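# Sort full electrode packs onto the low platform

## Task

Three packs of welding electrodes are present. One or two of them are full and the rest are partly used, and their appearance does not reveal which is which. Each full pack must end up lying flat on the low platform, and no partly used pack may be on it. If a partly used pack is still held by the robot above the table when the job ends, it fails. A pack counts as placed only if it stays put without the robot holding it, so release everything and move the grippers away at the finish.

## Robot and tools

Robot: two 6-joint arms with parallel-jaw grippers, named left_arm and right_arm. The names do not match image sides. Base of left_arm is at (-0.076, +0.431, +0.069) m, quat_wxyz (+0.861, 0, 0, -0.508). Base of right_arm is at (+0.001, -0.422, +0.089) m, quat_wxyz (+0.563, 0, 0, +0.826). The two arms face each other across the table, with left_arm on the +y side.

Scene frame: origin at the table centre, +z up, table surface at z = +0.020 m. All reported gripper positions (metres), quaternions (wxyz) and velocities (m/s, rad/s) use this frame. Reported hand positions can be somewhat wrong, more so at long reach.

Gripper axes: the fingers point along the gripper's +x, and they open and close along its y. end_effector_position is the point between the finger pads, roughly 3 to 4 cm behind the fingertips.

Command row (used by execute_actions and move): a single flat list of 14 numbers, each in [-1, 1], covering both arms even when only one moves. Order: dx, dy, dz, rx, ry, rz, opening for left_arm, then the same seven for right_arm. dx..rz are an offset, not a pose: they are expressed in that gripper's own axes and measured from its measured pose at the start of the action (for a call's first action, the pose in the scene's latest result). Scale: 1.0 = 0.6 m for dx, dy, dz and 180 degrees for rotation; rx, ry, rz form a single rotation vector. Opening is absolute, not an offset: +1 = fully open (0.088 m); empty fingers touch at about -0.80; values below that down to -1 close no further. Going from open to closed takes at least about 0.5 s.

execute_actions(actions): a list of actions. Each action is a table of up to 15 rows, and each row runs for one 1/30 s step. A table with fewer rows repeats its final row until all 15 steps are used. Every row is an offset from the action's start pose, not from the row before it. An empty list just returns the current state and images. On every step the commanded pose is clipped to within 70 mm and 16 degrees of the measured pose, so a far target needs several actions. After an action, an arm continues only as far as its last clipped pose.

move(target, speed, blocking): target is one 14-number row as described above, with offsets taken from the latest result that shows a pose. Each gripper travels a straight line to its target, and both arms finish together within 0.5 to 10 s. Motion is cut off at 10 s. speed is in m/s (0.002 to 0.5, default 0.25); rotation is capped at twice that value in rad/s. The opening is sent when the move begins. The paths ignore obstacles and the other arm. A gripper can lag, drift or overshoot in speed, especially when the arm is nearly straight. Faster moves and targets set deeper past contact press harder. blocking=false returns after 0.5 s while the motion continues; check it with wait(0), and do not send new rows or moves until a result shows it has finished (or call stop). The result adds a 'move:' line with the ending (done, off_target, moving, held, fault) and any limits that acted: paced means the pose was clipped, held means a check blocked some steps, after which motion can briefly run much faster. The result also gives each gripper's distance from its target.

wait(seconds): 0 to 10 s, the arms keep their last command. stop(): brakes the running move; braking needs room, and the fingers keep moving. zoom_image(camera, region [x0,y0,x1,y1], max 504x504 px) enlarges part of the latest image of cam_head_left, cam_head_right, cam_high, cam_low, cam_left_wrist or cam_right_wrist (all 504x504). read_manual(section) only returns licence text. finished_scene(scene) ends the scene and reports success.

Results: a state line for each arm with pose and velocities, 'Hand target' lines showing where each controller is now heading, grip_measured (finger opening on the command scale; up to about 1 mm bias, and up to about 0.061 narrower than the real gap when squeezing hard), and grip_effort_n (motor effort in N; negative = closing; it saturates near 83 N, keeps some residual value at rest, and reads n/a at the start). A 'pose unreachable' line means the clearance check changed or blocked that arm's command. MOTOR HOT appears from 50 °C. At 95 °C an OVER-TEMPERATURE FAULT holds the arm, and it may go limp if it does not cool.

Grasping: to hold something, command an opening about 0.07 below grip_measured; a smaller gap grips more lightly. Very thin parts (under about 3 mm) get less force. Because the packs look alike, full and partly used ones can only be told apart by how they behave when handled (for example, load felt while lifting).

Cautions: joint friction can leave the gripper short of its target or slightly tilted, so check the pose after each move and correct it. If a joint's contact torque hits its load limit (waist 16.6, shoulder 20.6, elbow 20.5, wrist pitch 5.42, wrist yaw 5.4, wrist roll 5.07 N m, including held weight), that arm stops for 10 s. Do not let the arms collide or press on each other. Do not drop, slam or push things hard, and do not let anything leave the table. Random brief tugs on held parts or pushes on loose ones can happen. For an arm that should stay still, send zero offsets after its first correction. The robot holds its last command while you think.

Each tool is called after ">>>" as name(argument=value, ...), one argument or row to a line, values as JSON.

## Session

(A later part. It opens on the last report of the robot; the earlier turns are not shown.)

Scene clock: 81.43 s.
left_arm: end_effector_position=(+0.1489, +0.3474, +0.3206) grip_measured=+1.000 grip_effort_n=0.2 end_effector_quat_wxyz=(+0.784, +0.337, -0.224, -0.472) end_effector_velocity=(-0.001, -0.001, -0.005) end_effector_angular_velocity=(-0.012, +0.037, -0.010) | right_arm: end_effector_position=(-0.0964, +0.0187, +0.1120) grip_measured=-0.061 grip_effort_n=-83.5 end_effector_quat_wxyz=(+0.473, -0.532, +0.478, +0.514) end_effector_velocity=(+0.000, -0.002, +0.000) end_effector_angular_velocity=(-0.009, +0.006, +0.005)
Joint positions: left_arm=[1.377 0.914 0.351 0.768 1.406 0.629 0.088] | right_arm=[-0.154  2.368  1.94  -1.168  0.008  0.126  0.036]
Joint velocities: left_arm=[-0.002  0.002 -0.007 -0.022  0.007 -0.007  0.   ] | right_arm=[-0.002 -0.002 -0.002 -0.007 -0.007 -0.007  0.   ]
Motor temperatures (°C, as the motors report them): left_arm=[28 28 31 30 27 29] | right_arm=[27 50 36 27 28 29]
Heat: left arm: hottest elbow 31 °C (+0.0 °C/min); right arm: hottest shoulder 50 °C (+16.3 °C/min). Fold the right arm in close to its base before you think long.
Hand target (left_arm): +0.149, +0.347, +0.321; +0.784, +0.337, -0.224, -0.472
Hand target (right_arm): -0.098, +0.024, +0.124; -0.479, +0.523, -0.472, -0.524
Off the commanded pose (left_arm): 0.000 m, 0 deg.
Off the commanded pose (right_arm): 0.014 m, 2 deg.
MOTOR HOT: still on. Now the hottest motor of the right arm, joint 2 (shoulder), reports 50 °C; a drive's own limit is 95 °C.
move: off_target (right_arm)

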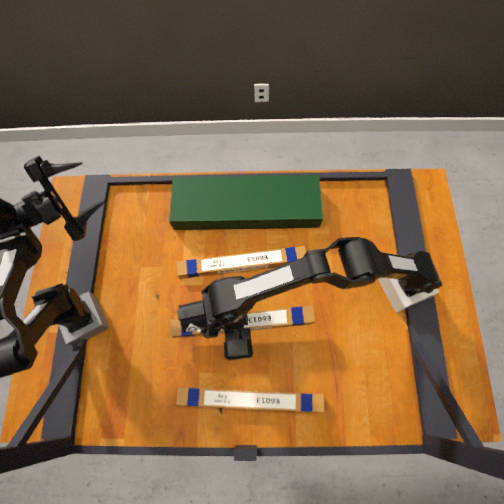

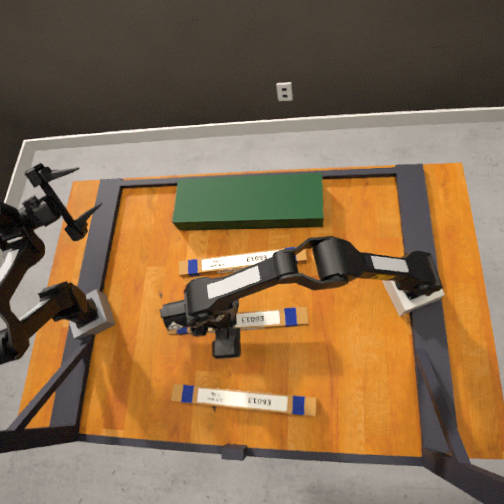

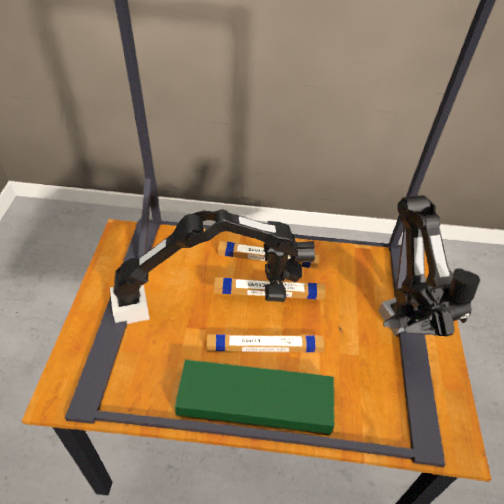

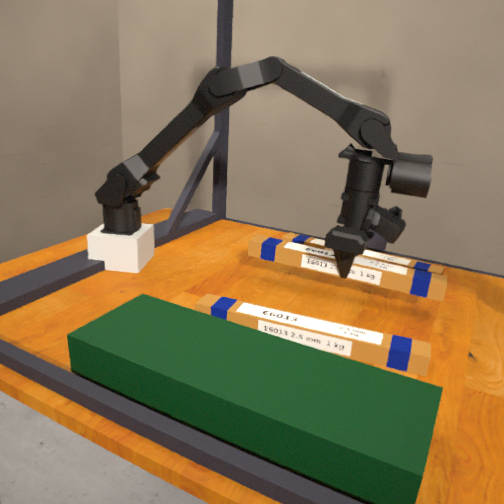

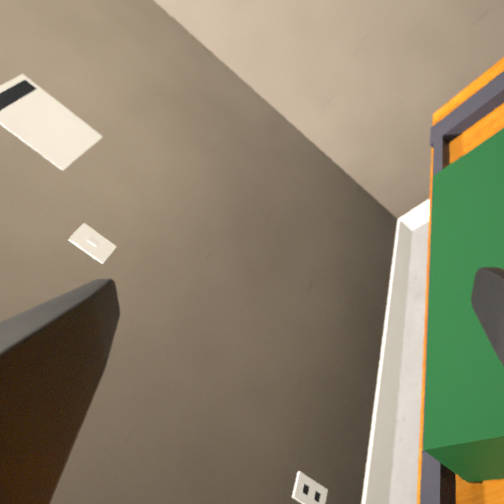

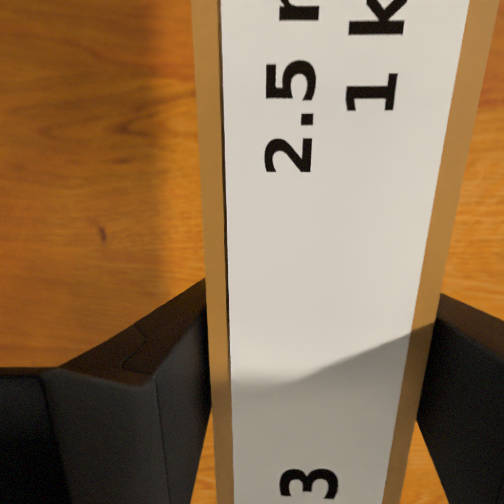

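>>> move(
  target=[0,0,0,0,0,0,1, 0.093,0,0.003,0,0,0,-0.14],
  speed=0.05,
)

>>> move(
  target=[0,0,0,0,0,0,1, 0,0,0,0,0,0,1],
)

>>> move(
  target=[0,0,0,0,0,0,1, -0.12,0,0,0,0,0,1],
  speed=0.12,
)

>>> move(
  target=[0,0,0,0,0,0,1, -0.02,0.295,-0.005,0.045,0,0,1],
  speed=0.2,
)

Scene clock: 87.90 s.
left_arm: end_effector_position=(+0.1489, +0.3474, +0.3206) grip_measured=+1.000 grip_effort_n=0.2 end_effector_quat_wxyz=(+0.784, +0.337, -0.224, -0.472) end_effector_velocity=(+0.000, -0.000, -0.001) end_effector_angular_velocity=(-0.007, +0.013, +0.004) | right_arm: end_effector_position=(-0.0977, +0.0245, +0.0659) grip_measured=-0.061 grip_effort_n=-83.5 end_effector_quat_wxyz=(+0.478, -0.525, +0.473, +0.522) end_effector_velocity=(+0.000, -0.002, +0.000) end_effector_angular_velocity=(-0.009, +0.006, +0.005)
Joint positions: left_arm=[1.377 0.914 0.351 0.768 1.406 0.629 0.088] | right_arm=[-0.154  2.422  1.848 -0.997  0.008  0.126  0.036]
Joint velocities: left_arm=[-0.002 -0.002 -0.002 -0.007 -0.007 -0.007  0.   ] | right_arm=[-0.002 -0.002 -0.002 -0.007 -0.007 -0.007  0.   ]
Motor temperatures (°C, as the motors report them): left_arm=[28 28 31 30 27 29] | right_arm=[27 51 36 27 28 29]
Heat: left arm: hottest elbow 31 °C (+1.0 °C/min); right arm: hottest shoulder 51 °C (+16.2 °C/min). Fold the right arm in close to its base before you think long.
Hand target (left_arm): +0.149, +0.347, +0.321; +0.784, +0.337, -0.224, -0.472
Hand target (right_arm): -0.096, +0.019, +0.056; -0.473, +0.532, -0.478, -0.514
Off the commanded pose (left_arm): 0.000 m, 0 deg.
Off the commanded pose (right_arm): 0.011 m, 1 deg.
MOTOR HOT: still on. Now the hottest motor of the right arm, joint 2 (shoulder), reports 51 °C; a drive's own limit is 95 °C.
move: off_target (right_arm)

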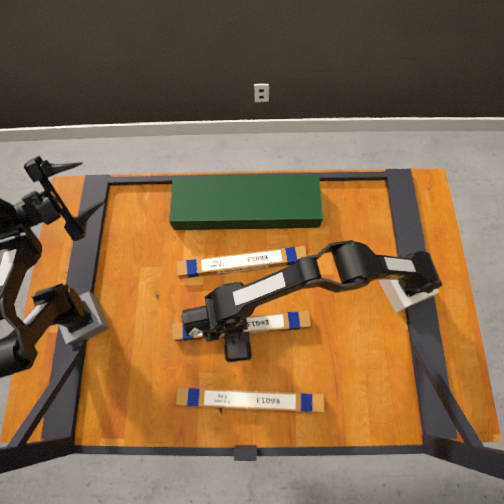

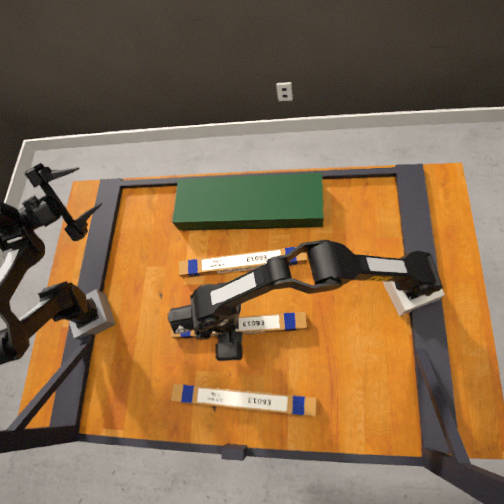

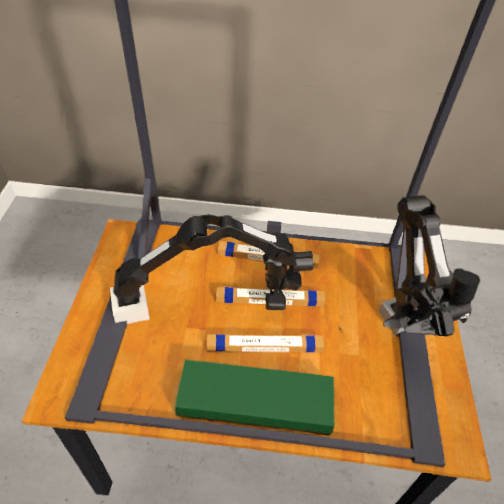

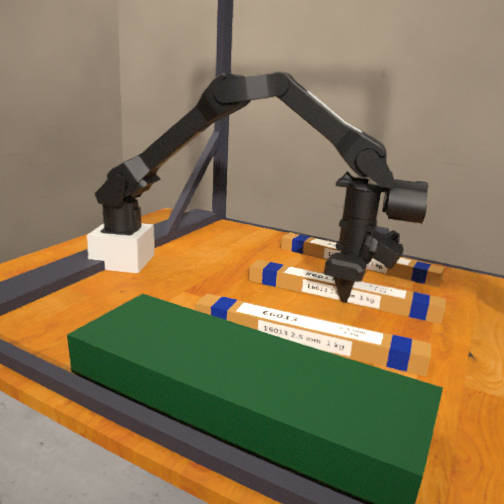

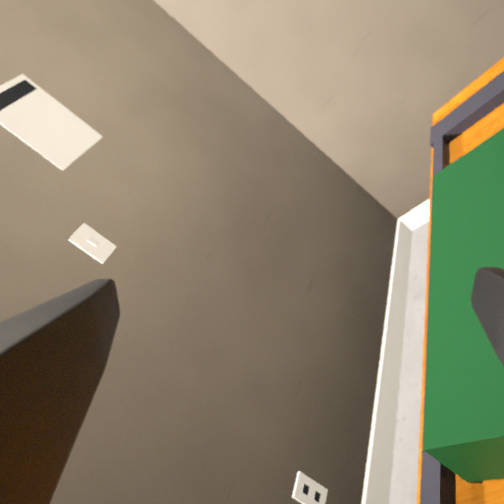

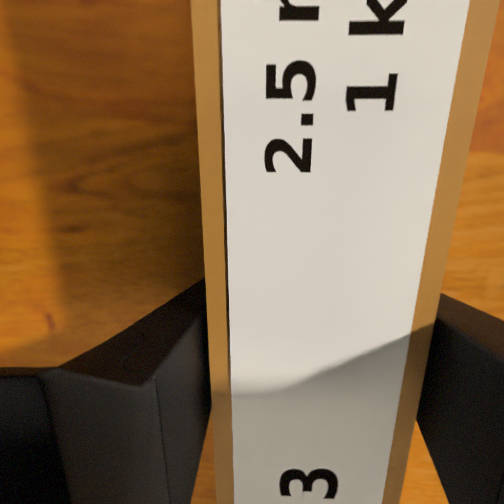

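Scene clock: 88.60 s.
left_arm: end_effector_position=(+0.1489, +0.3474, +0.3206) grip_measured=+1.000 grip_effort_n=0.2 end_effector_quat_wxyz=(+0.784, +0.337, -0.224, -0.472) end_effector_velocity=(+0.000, -0.000, +0.000) end_effector_angular_velocity=(-0.009, +0.012, +0.004) | right_arm: end_effector_position=(-0.0977, +0.0245, +0.0659) grip_measured=+0.978 grip_effort_n=18.4 end_effector_quat_wxyz=(+0.478, -0.525, +0.473, +0.522) end_effector_velocity=(+0.005, -0.004, +0.000) end_effector_angular_velocity=(-0.020, -0.012, -0.000)
Joint positions: left_arm=[1.377 0.914 0.351 0.768 1.406 0.629 0.088] | right_arm=[-0.154  2.422  1.848 -0.997  0.008  0.126  0.087]
Joint velocities: left_arm=[-0.002 -0.002 -0.002  0.007 -0.007 -0.022  0.   ] | right_arm=[-0.007 -0.002 -0.002 -0.022  0.007 -0.007  0.   ]
Motor temperatures (°C, as the motors report them): left_arm=[28 28 31 30 27 29] | right_arm=[27 51 36 27 28 29]
Heat: left arm: hottest elbow 31 °C (+1.0 °C/min); right arm: hottest shoulder 51 °C (+16.2 °C/min). Fold the right arm in close to its base before you think long.
Hand target (left_arm): +0.149, +0.347, +0.321; +0.784, +0.337, -0.224, -0.472
Hand target (right_arm): -0.098, +0.024, +0.066; -0.478, +0.525, -0.473, -0.522
Off the commanded pose (left_arm): 0.000 m, 0 deg.
Off the commanded pose (right_arm): 0.000 m, 0 deg.
MOTOR HOT: still on. Now the hottest motor of the right arm, joint 2 (shoulder), reports 51 °C; a drive's own limit is 95 °C.
move: done

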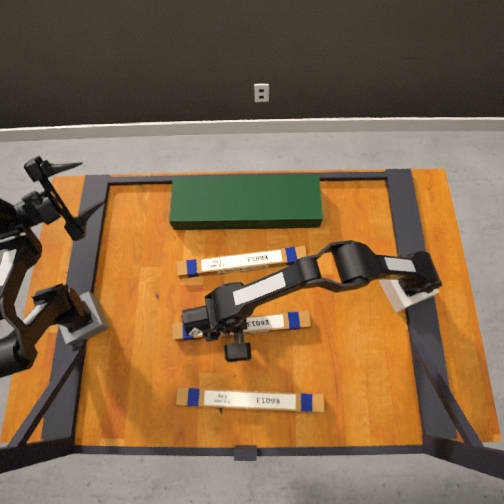

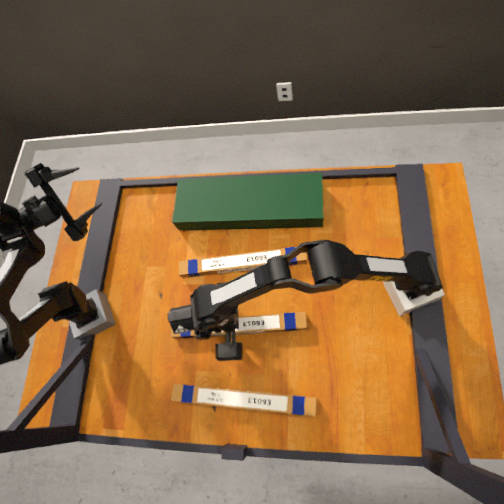

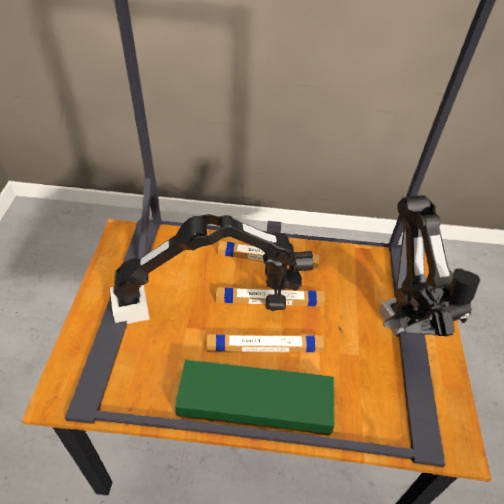

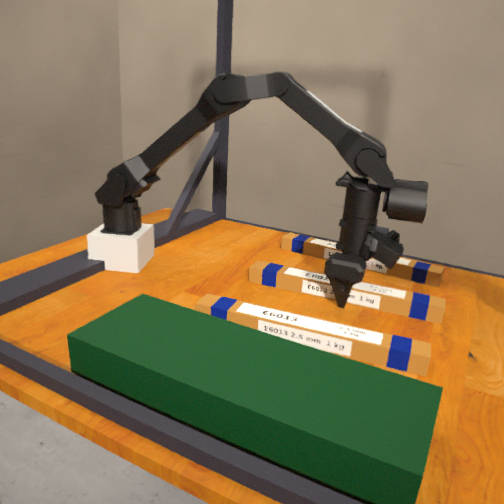

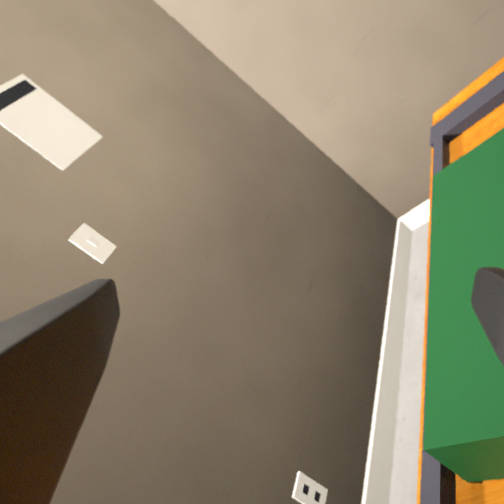

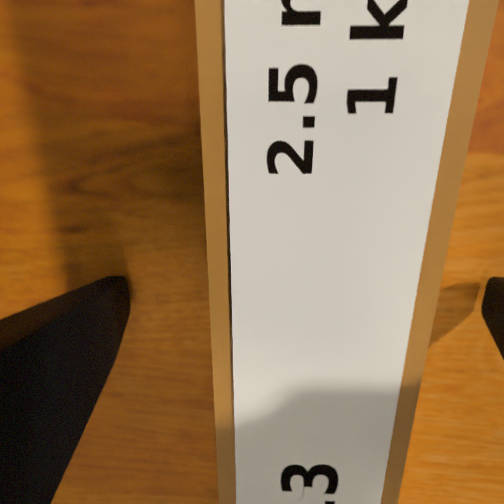

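Scene clock: 89.60 s.
left_arm: end_effector_position=(+0.1489, +0.3474, +0.3206) grip_measured=+1.000 grip_effort_n=-0.2 end_effector_quat_wxyz=(+0.784, +0.337, -0.224, -0.472) end_effector_velocity=(+0.000, -0.000, -0.002) end_effector_angular_velocity=(-0.002, +0.005, +0.005) | right_arm: end_effector_position=(-0.0968, +0.0205, +0.1300) grip_measured=+0.979 grip_effort_n=17.9 end_effector_quat_wxyz=(+0.474, -0.531, +0.477, +0.516) end_effector_velocity=(-0.001, -0.007, -0.003) end_effector_angular_velocity=(-0.033, +0.000, +0.010)
Joint positions: left_arm=[1.377 0.914 0.351 0.768 1.406 0.629 0.088] | right_arm=[-0.154  2.358  1.997 -1.229  0.008  0.126  0.087]
Joint velocities: left_arm=[-0.002 -0.002 -0.007 -0.007 -0.007  0.007  0.   ] | right_arm=[ 0.002  0.002 -0.007 -0.022 -0.007 -0.007 -0.   ]
Motor temperatures (°C, as the motors report them): left_arm=[28 28 31 30 27 29] | right_arm=[27 51 36 27 28 29]
Heat: left arm: hottest elbow 31 °C (+1.0 °C/min); right arm: hottest shoulder 51 °C (+16.2 °C/min). Fold the right arm in close to its base before you think long.
Hand target (left_arm): +0.149, +0.347, +0.321; +0.784, +0.337, -0.224, -0.472
Hand target (right_arm): -0.098, +0.024, +0.138; -0.478, +0.525, -0.473, -0.522
Off the commanded pose (left_arm): 0.000 m, 0 deg.
Off the commanded pose (right_arm): 0.009 m, 1 deg.
MOTOR HOT: still on. Now the hottest motor of the right arm, joint 2 (shoulder), reports 51 °C; a drive's own limit is 95 °C.
move: off_target (right_arm)

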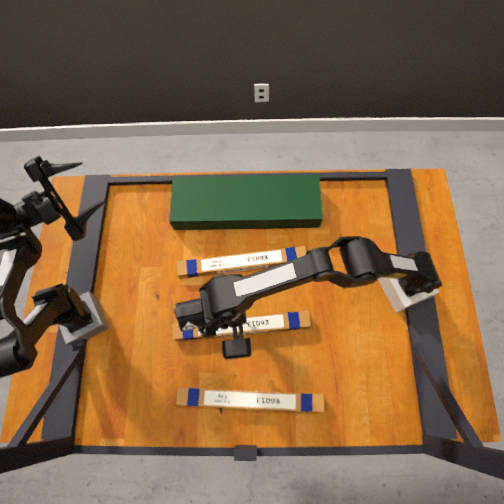

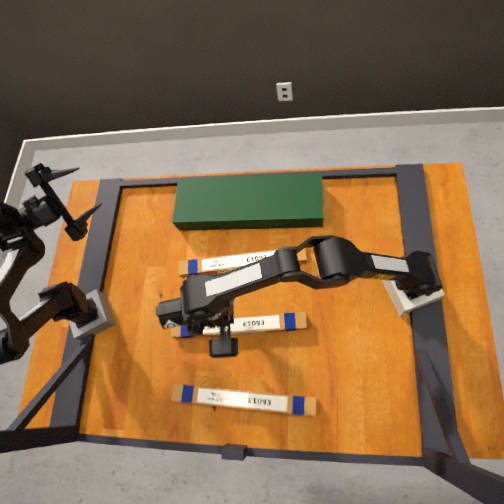

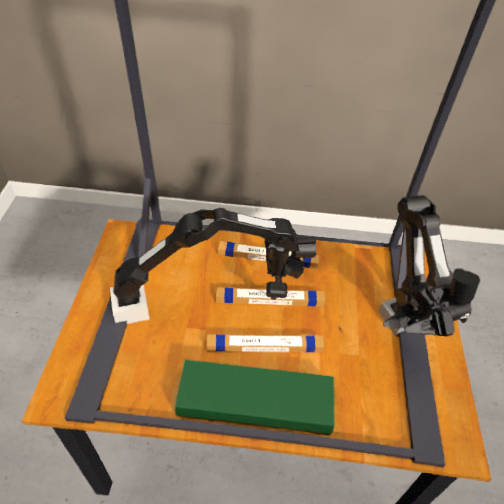

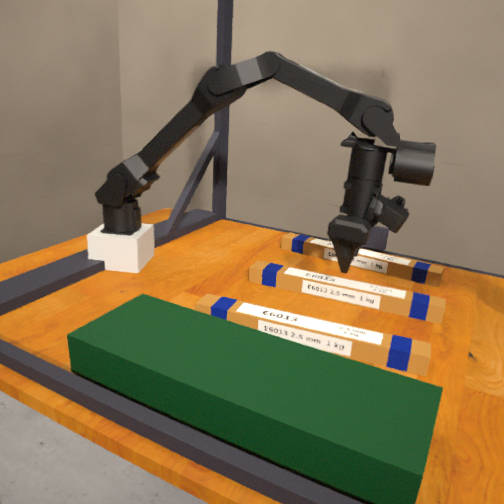

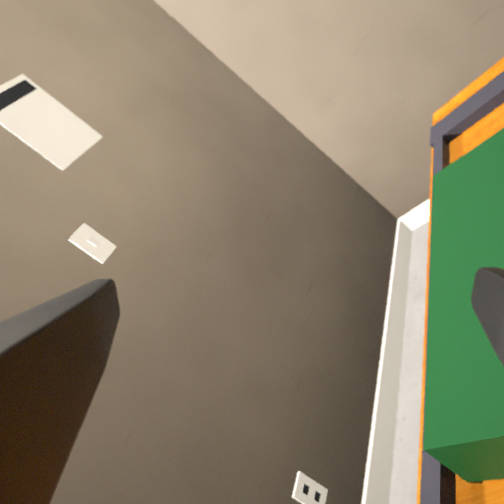

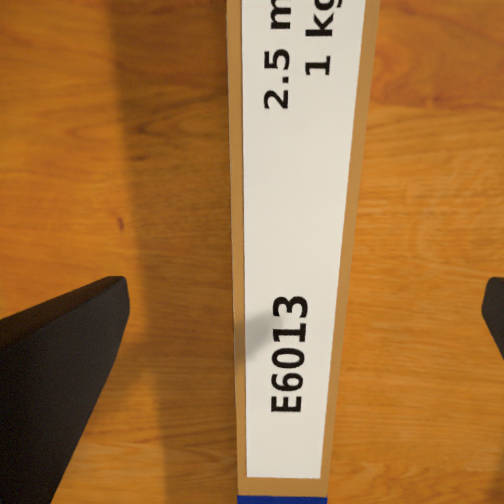

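Scene clock: 90.97 s.
left_arm: end_effector_position=(+0.1489, +0.3474, +0.3206) grip_measured=+1.000 grip_effort_n=-0.2 end_effector_quat_wxyz=(+0.784, +0.337, -0.224, -0.472) end_effector_velocity=(-0.000, -0.000, -0.001) end_effector_angular_velocity=(-0.010, +0.022, +0.004) | right_arm: end_effector_position=(-0.2710, -0.0028, +0.1472) grip_measured=+0.979 grip_effort_n=18.4 end_effector_quat_wxyz=(+0.516, -0.467, +0.502, +0.514) end_effector_velocity=(+0.006, -0.004, -0.006) end_effector_angular_velocity=(-0.027, -0.026, -0.010)
Joint positions: left_arm=[1.377 0.914 0.351 0.768 1.406 0.629 0.088] | right_arm=[ 0.204  2.511  2.337 -1.329  0.008  0.616  0.087]
Joint velocities: left_arm=[-0.002 -0.007 -0.002 -0.022 -0.007 -0.007  0.   ] | right_arm=[-0.002  0.007 -0.007 -0.022  0.007  0.007  0.   ]
Motor temperatures (°C, as the motors report them): left_arm=[28 28 31 30 27 29] | right_arm=[27 51 36 27 28 29]
Heat: left arm: hottest elbow 31 °C (+1.0 °C/min); right arm: hottest shoulder 51 °C (+16.1 °C/min). Fold the right arm in close to its base before you think long.
Hand target (left_arm): +0.149, +0.347, +0.321; +0.784, +0.337, -0.224, -0.472
Hand target (right_arm): -0.272, -0.000, +0.141; +0.517, -0.467, +0.505, +0.510
Off the commanded pose (left_arm): 0.000 m, 0 deg.
Off the commanded pose (right_arm): 0.008 m, 5 deg.
MOTOR HOT: still on. Now the hottest motor of the right arm, joint 2 (shoulder), reports 51 °C; a drive's own limit is 95 °C.
joint sent to its limit (right arm) — the command would take joint 3 (elbow) past its upper limit, so that joint was sent only as far as its limit.
move: off_target (right_arm)

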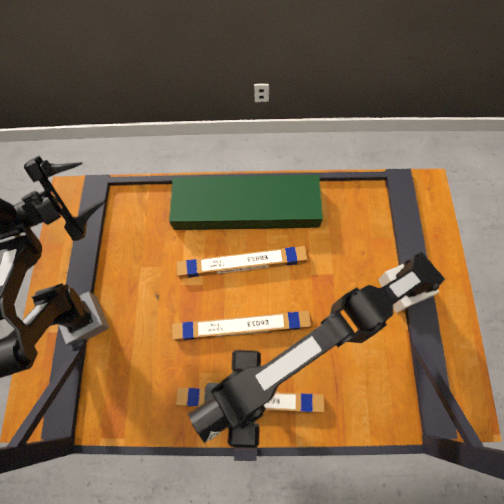

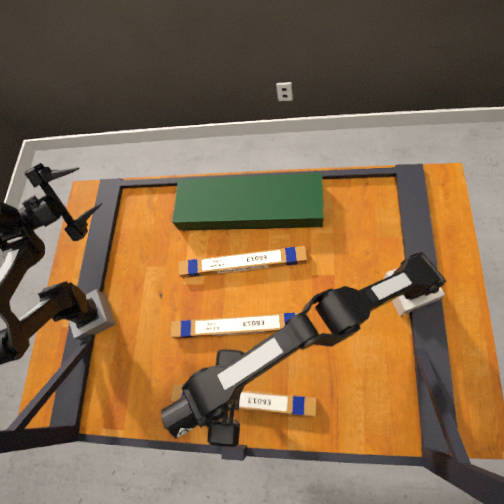

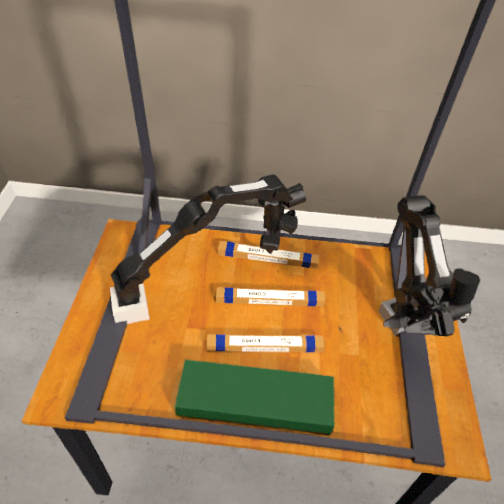

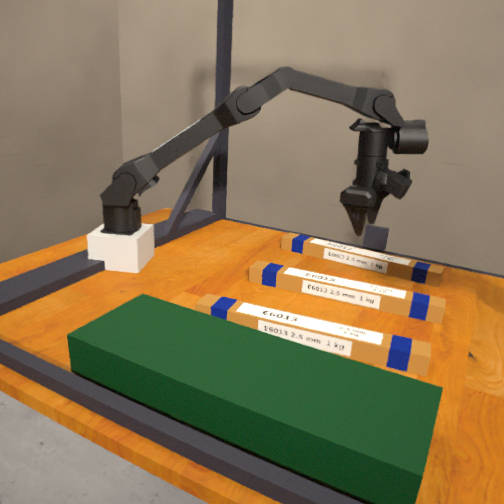

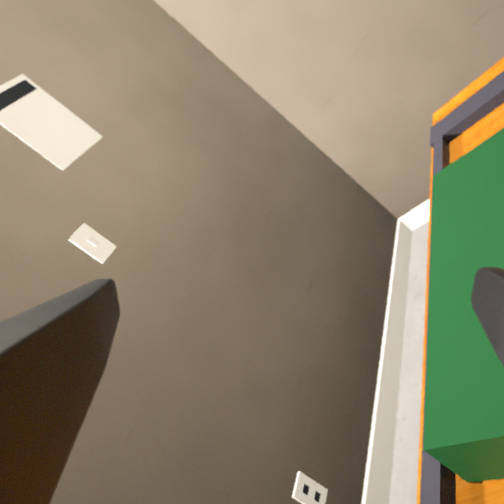

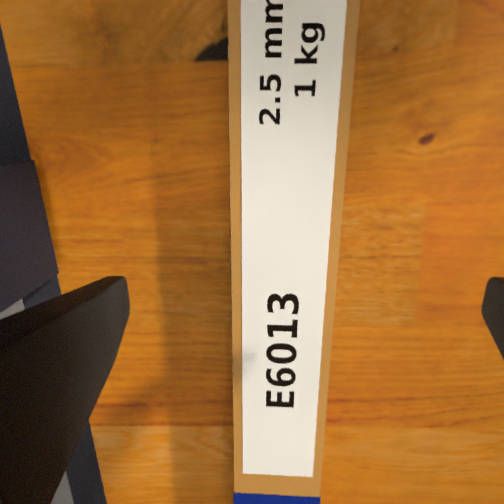

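>>> move(
  target=[0,0,0,0,0,0,1, 0.155,0.002,-0.012,0.005,-0.01,-0.01,1],
  speed=0.08,
)

Scene clock: 100.70 s.
left_arm: end_effector_position=(+0.1489, +0.3474, +0.3206) grip_measured=+1.000 grip_effort_n=-0.2 end_effector_quat_wxyz=(+0.784, +0.337, -0.224, -0.472) end_effector_velocity=(-0.000, -0.001, -0.001) end_effector_angular_velocity=(-0.014, +0.026, -0.001) | right_arm: end_effector_position=(-0.2783, +0.0014, +0.0673) grip_measured=+0.979 grip_effort_n=18.4 end_effector_quat_wxyz=(+0.536, -0.452, +0.488, +0.520) end_effector_velocity=(+0.002, -0.003, -0.001) end_effector_angular_velocity=(-0.006, -0.012, -0.006)
Joint positions: left_arm=[1.377 0.914 0.351 0.768 1.406 0.629 0.088] | right_arm=[ 0.225  2.545  2.077 -0.997  0.051  0.648  0.087]
Joint velocities: left_arm=[-0.007 -0.002 -0.002 -0.007 -0.007 -0.022  0.   ] | right_arm=[ 0.002 -0.002 -0.007 -0.007  0.007  0.007  0.   ]
Motor temperatures (°C, as the motors report them): left_arm=[28 28 32 30 27 29] | right_arm=[27 49 36 27 28 29]
Heat: left arm: hottest elbow 32 °C (+3.0 °C/min); right arm: hottest shoulder 49 °C (+13.1 °C/min). Fold the right arm in close to its base before you think long.
Hand target (left_arm): +0.149, +0.347, +0.321; +0.784, +0.337, -0.224, -0.472
Hand target (right_arm): -0.276, -0.004, +0.054; +0.536, -0.463, +0.490, +0.509
Off the commanded pose (left_arm): 0.000 m, 0 deg.
Off the commanded pose (right_arm): 0.015 m, 2 deg.
MOTOR HOT: still on. Now the hottest motor of the right arm, joint 2 (shoulder), reports 49 °C; a drive's own limit is 95 °C.
move: off_target (right_arm)

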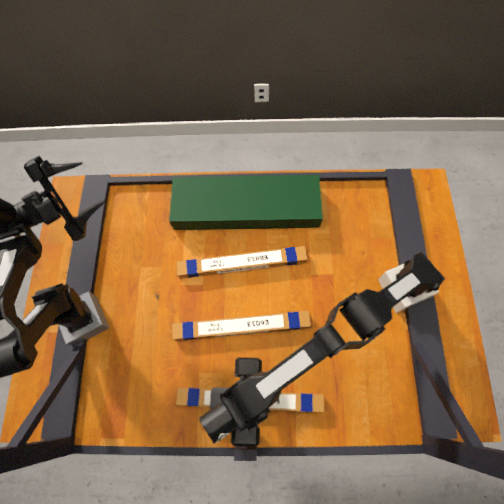

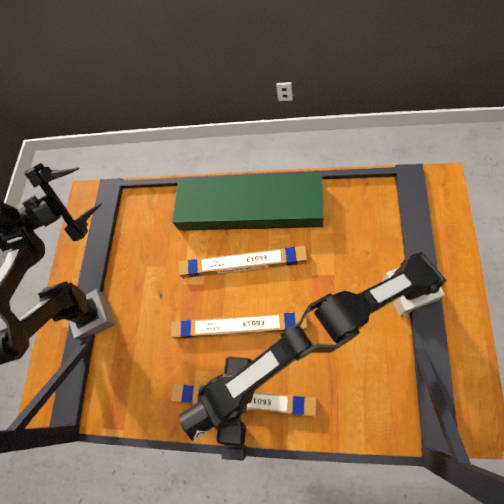

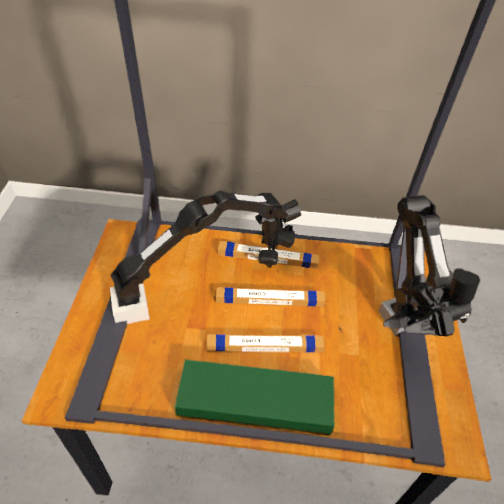

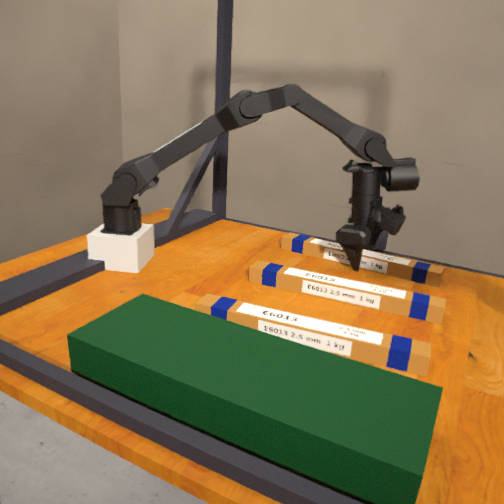

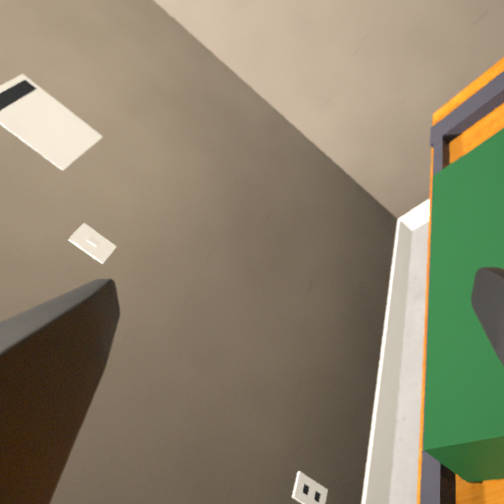

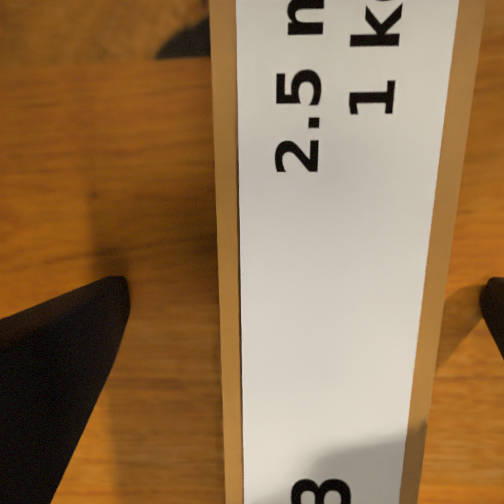

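>>> move(
  target=[0,0,0,0,0,0,1, 0,0,0,0,0,0,-0.14],
)

>>> move(
  target=[0,0,0,0,0,0,1, -0.1,0,0,0,0,0,-0.14],
  speed=0.05,
)

Scene clock: 104.33 s.
left_arm: end_effector_position=(+0.1489, +0.3474, +0.3206) grip_measured=+1.000 grip_effort_n=-0.2 end_effector_quat_wxyz=(+0.784, +0.337, -0.224, -0.472) end_effector_velocity=(-0.002, -0.001, -0.004) end_effector_angular_velocity=(-0.010, +0.033, -0.010) | right_arm: end_effector_position=(-0.2766, +0.0013, +0.0672) grip_measured=-0.061 grip_effort_n=-83.5 end_effector_quat_wxyz=(+0.537, -0.454, +0.487, +0.518) end_effector_velocity=(+0.002, -0.002, -0.002) end_effector_angular_velocity=(-0.014, -0.000, -0.009)
Joint positions: left_arm=[1.377 0.914 0.351 0.768 1.406 0.629 0.088] | right_arm=[ 0.223  2.545  2.077 -1.002  0.055  0.648  0.036]
Joint velocities: left_arm=[-0.002 -0.002 -0.007 -0.022  0.007 -0.007  0.   ] | right_arm=[-0.002  0.002 -0.002 -0.007 -0.007  0.007 -0.   ]
Motor temperatures (°C, as the motors report them): left_arm=[28 28 32 30 27 29] | right_arm=[27 49 36 27 28 29]
Heat: left arm: hottest elbow 32 °C (+2.0 °C/min); right arm: hottest shoulder 49 °C (+12.0 °C/min). Fold the right arm in close to its base before you think long.
Hand target (left_arm): +0.149, +0.347, +0.321; +0.784, +0.337, -0.224, -0.472
Hand target (right_arm): -0.278, +0.001, +0.067; +0.536, -0.452, +0.488, +0.520
Off the commanded pose (left_arm): 0.000 m, 0 deg.
Off the commanded pose (right_arm): 0.002 m, 0 deg.
MOTOR HOT: still on. Now the hottest motor of the right arm, joint 2 (shoulder), reports 49 °C; a drive's own limit is 95 °C.
move: done

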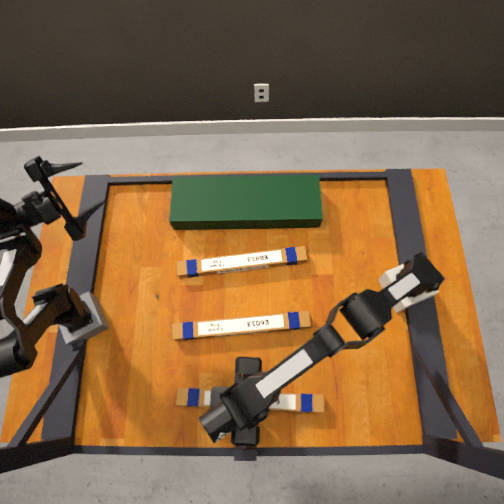

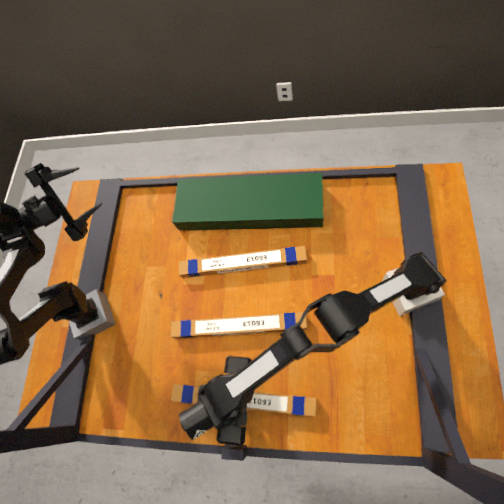

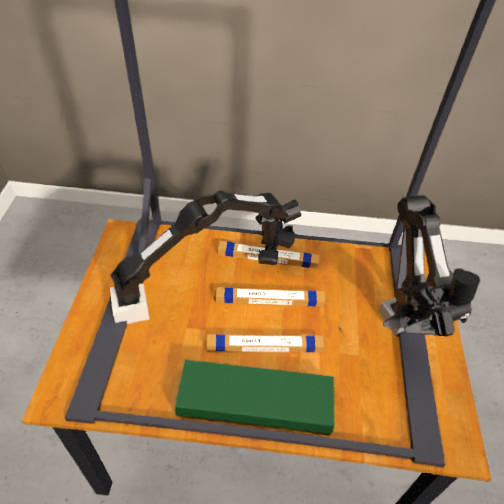

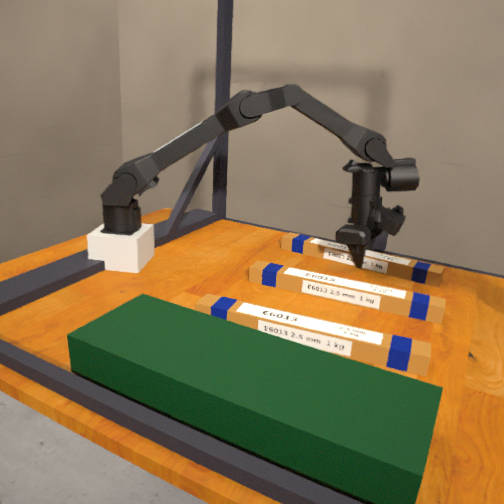

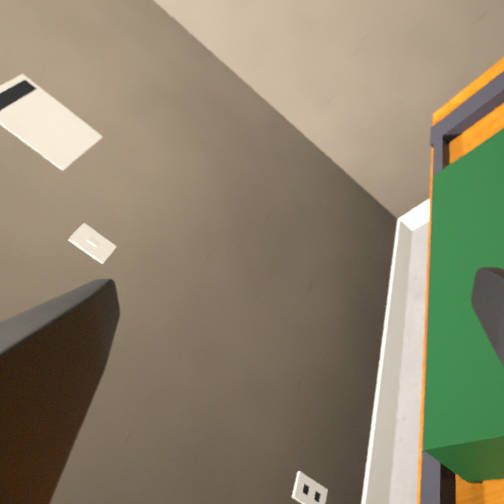

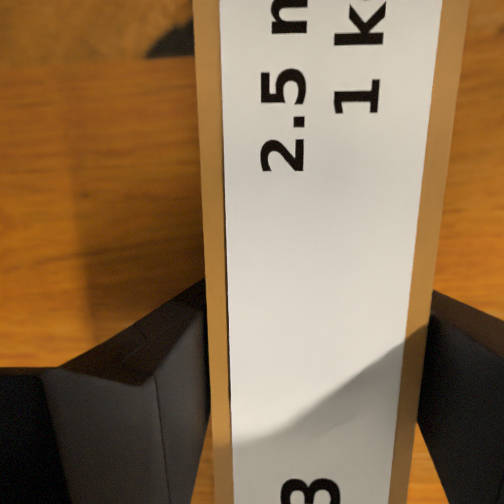

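Scene clock: 105.90 s.
left_arm: end_effector_position=(+0.1489, +0.3474, +0.3206) grip_measured=+1.000 grip_effort_n=-0.2 end_effector_quat_wxyz=(+0.784, +0.337, -0.224, -0.472) end_effector_velocity=(+0.001, +0.001, +0.000) end_effector_angular_velocity=(-0.003, -0.001, +0.009) | right_arm: end_effector_position=(-0.2648, -0.0180, +0.0867) grip_measured=-0.061 grip_effort_n=-83.5 end_effector_quat_wxyz=(+0.532, -0.490, +0.491, +0.486) end_effector_velocity=(-0.001, -0.002, +0.002) end_effector_angular_velocity=(-0.006, +0.004, +0.010)
Joint positions: left_arm=[1.377 0.914 0.351 0.768 1.406 0.629 0.088] | right_arm=[ 0.226  2.517  2.108 -1.159  0.057  0.648  0.036]
Joint velocities: left_arm=[ 0.002 -0.002 -0.002  0.007 -0.007 -0.007  0.   ] | right_arm=[ 0.002 -0.002  0.002 -0.007 -0.007 -0.007 -0.   ]
Motor temperatures (°C, as the motors report them): left_arm=[28 28 32 30 27 29] | right_arm=[27 51 36 27 28 29]
Heat: left arm: hottest elbow 32 °C (+2.0 °C/min); right arm: hottest shoulder 51 °C (+14.1 °C/min). Fold the right arm in close to its base before you think long.
Hand target (left_arm): +0.149, +0.347, +0.321; +0.784, +0.337, -0.224, -0.472
Hand target (right_arm): -0.274, -0.007, +0.126; +0.537, -0.454, +0.487, +0.518
Off the commanded pose (left_arm): 0.000 m, 0 deg.
Off the commanded pose (right_arm): 0.043 m, 6 deg.
MOTOR HOT: still on. Now the hottest motor of the right arm, joint 2 (shoulder), reports 51 °C; a drive's own limit is 95 °C.
move: off_target (right_arm)

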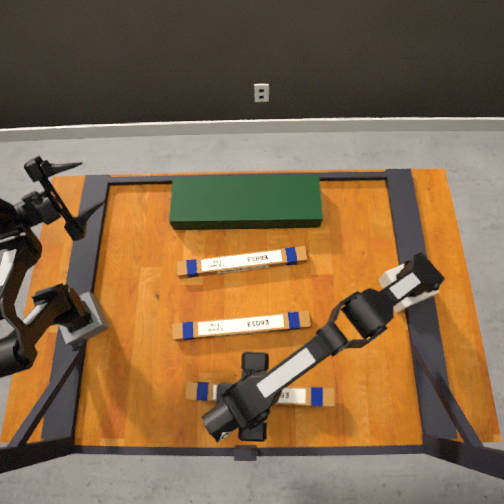

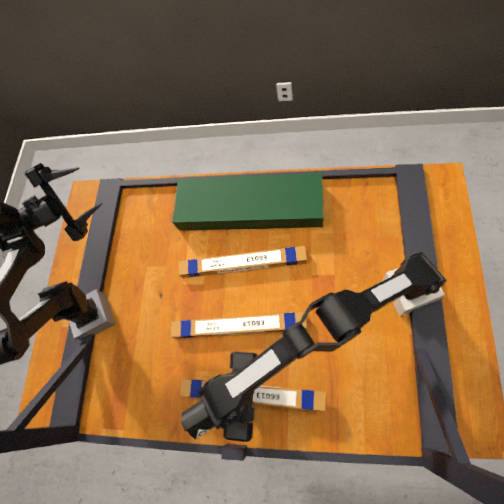

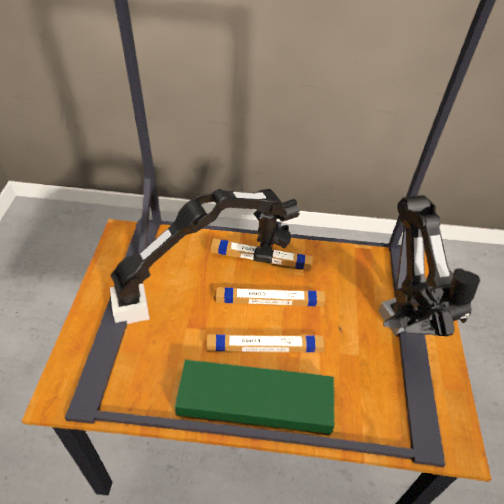

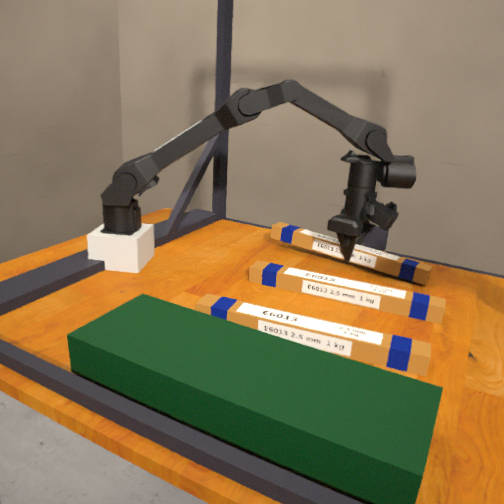

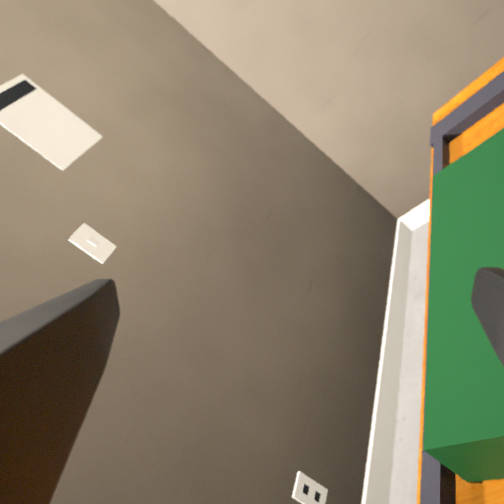

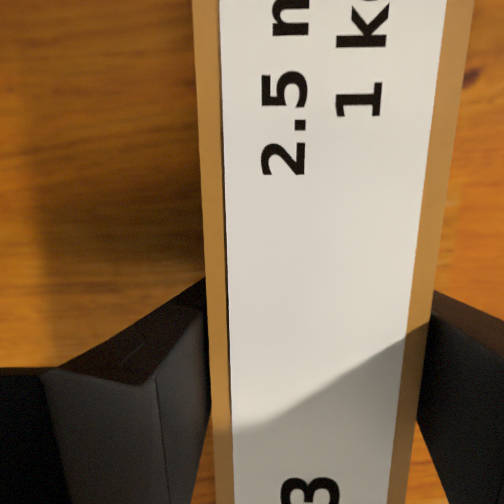

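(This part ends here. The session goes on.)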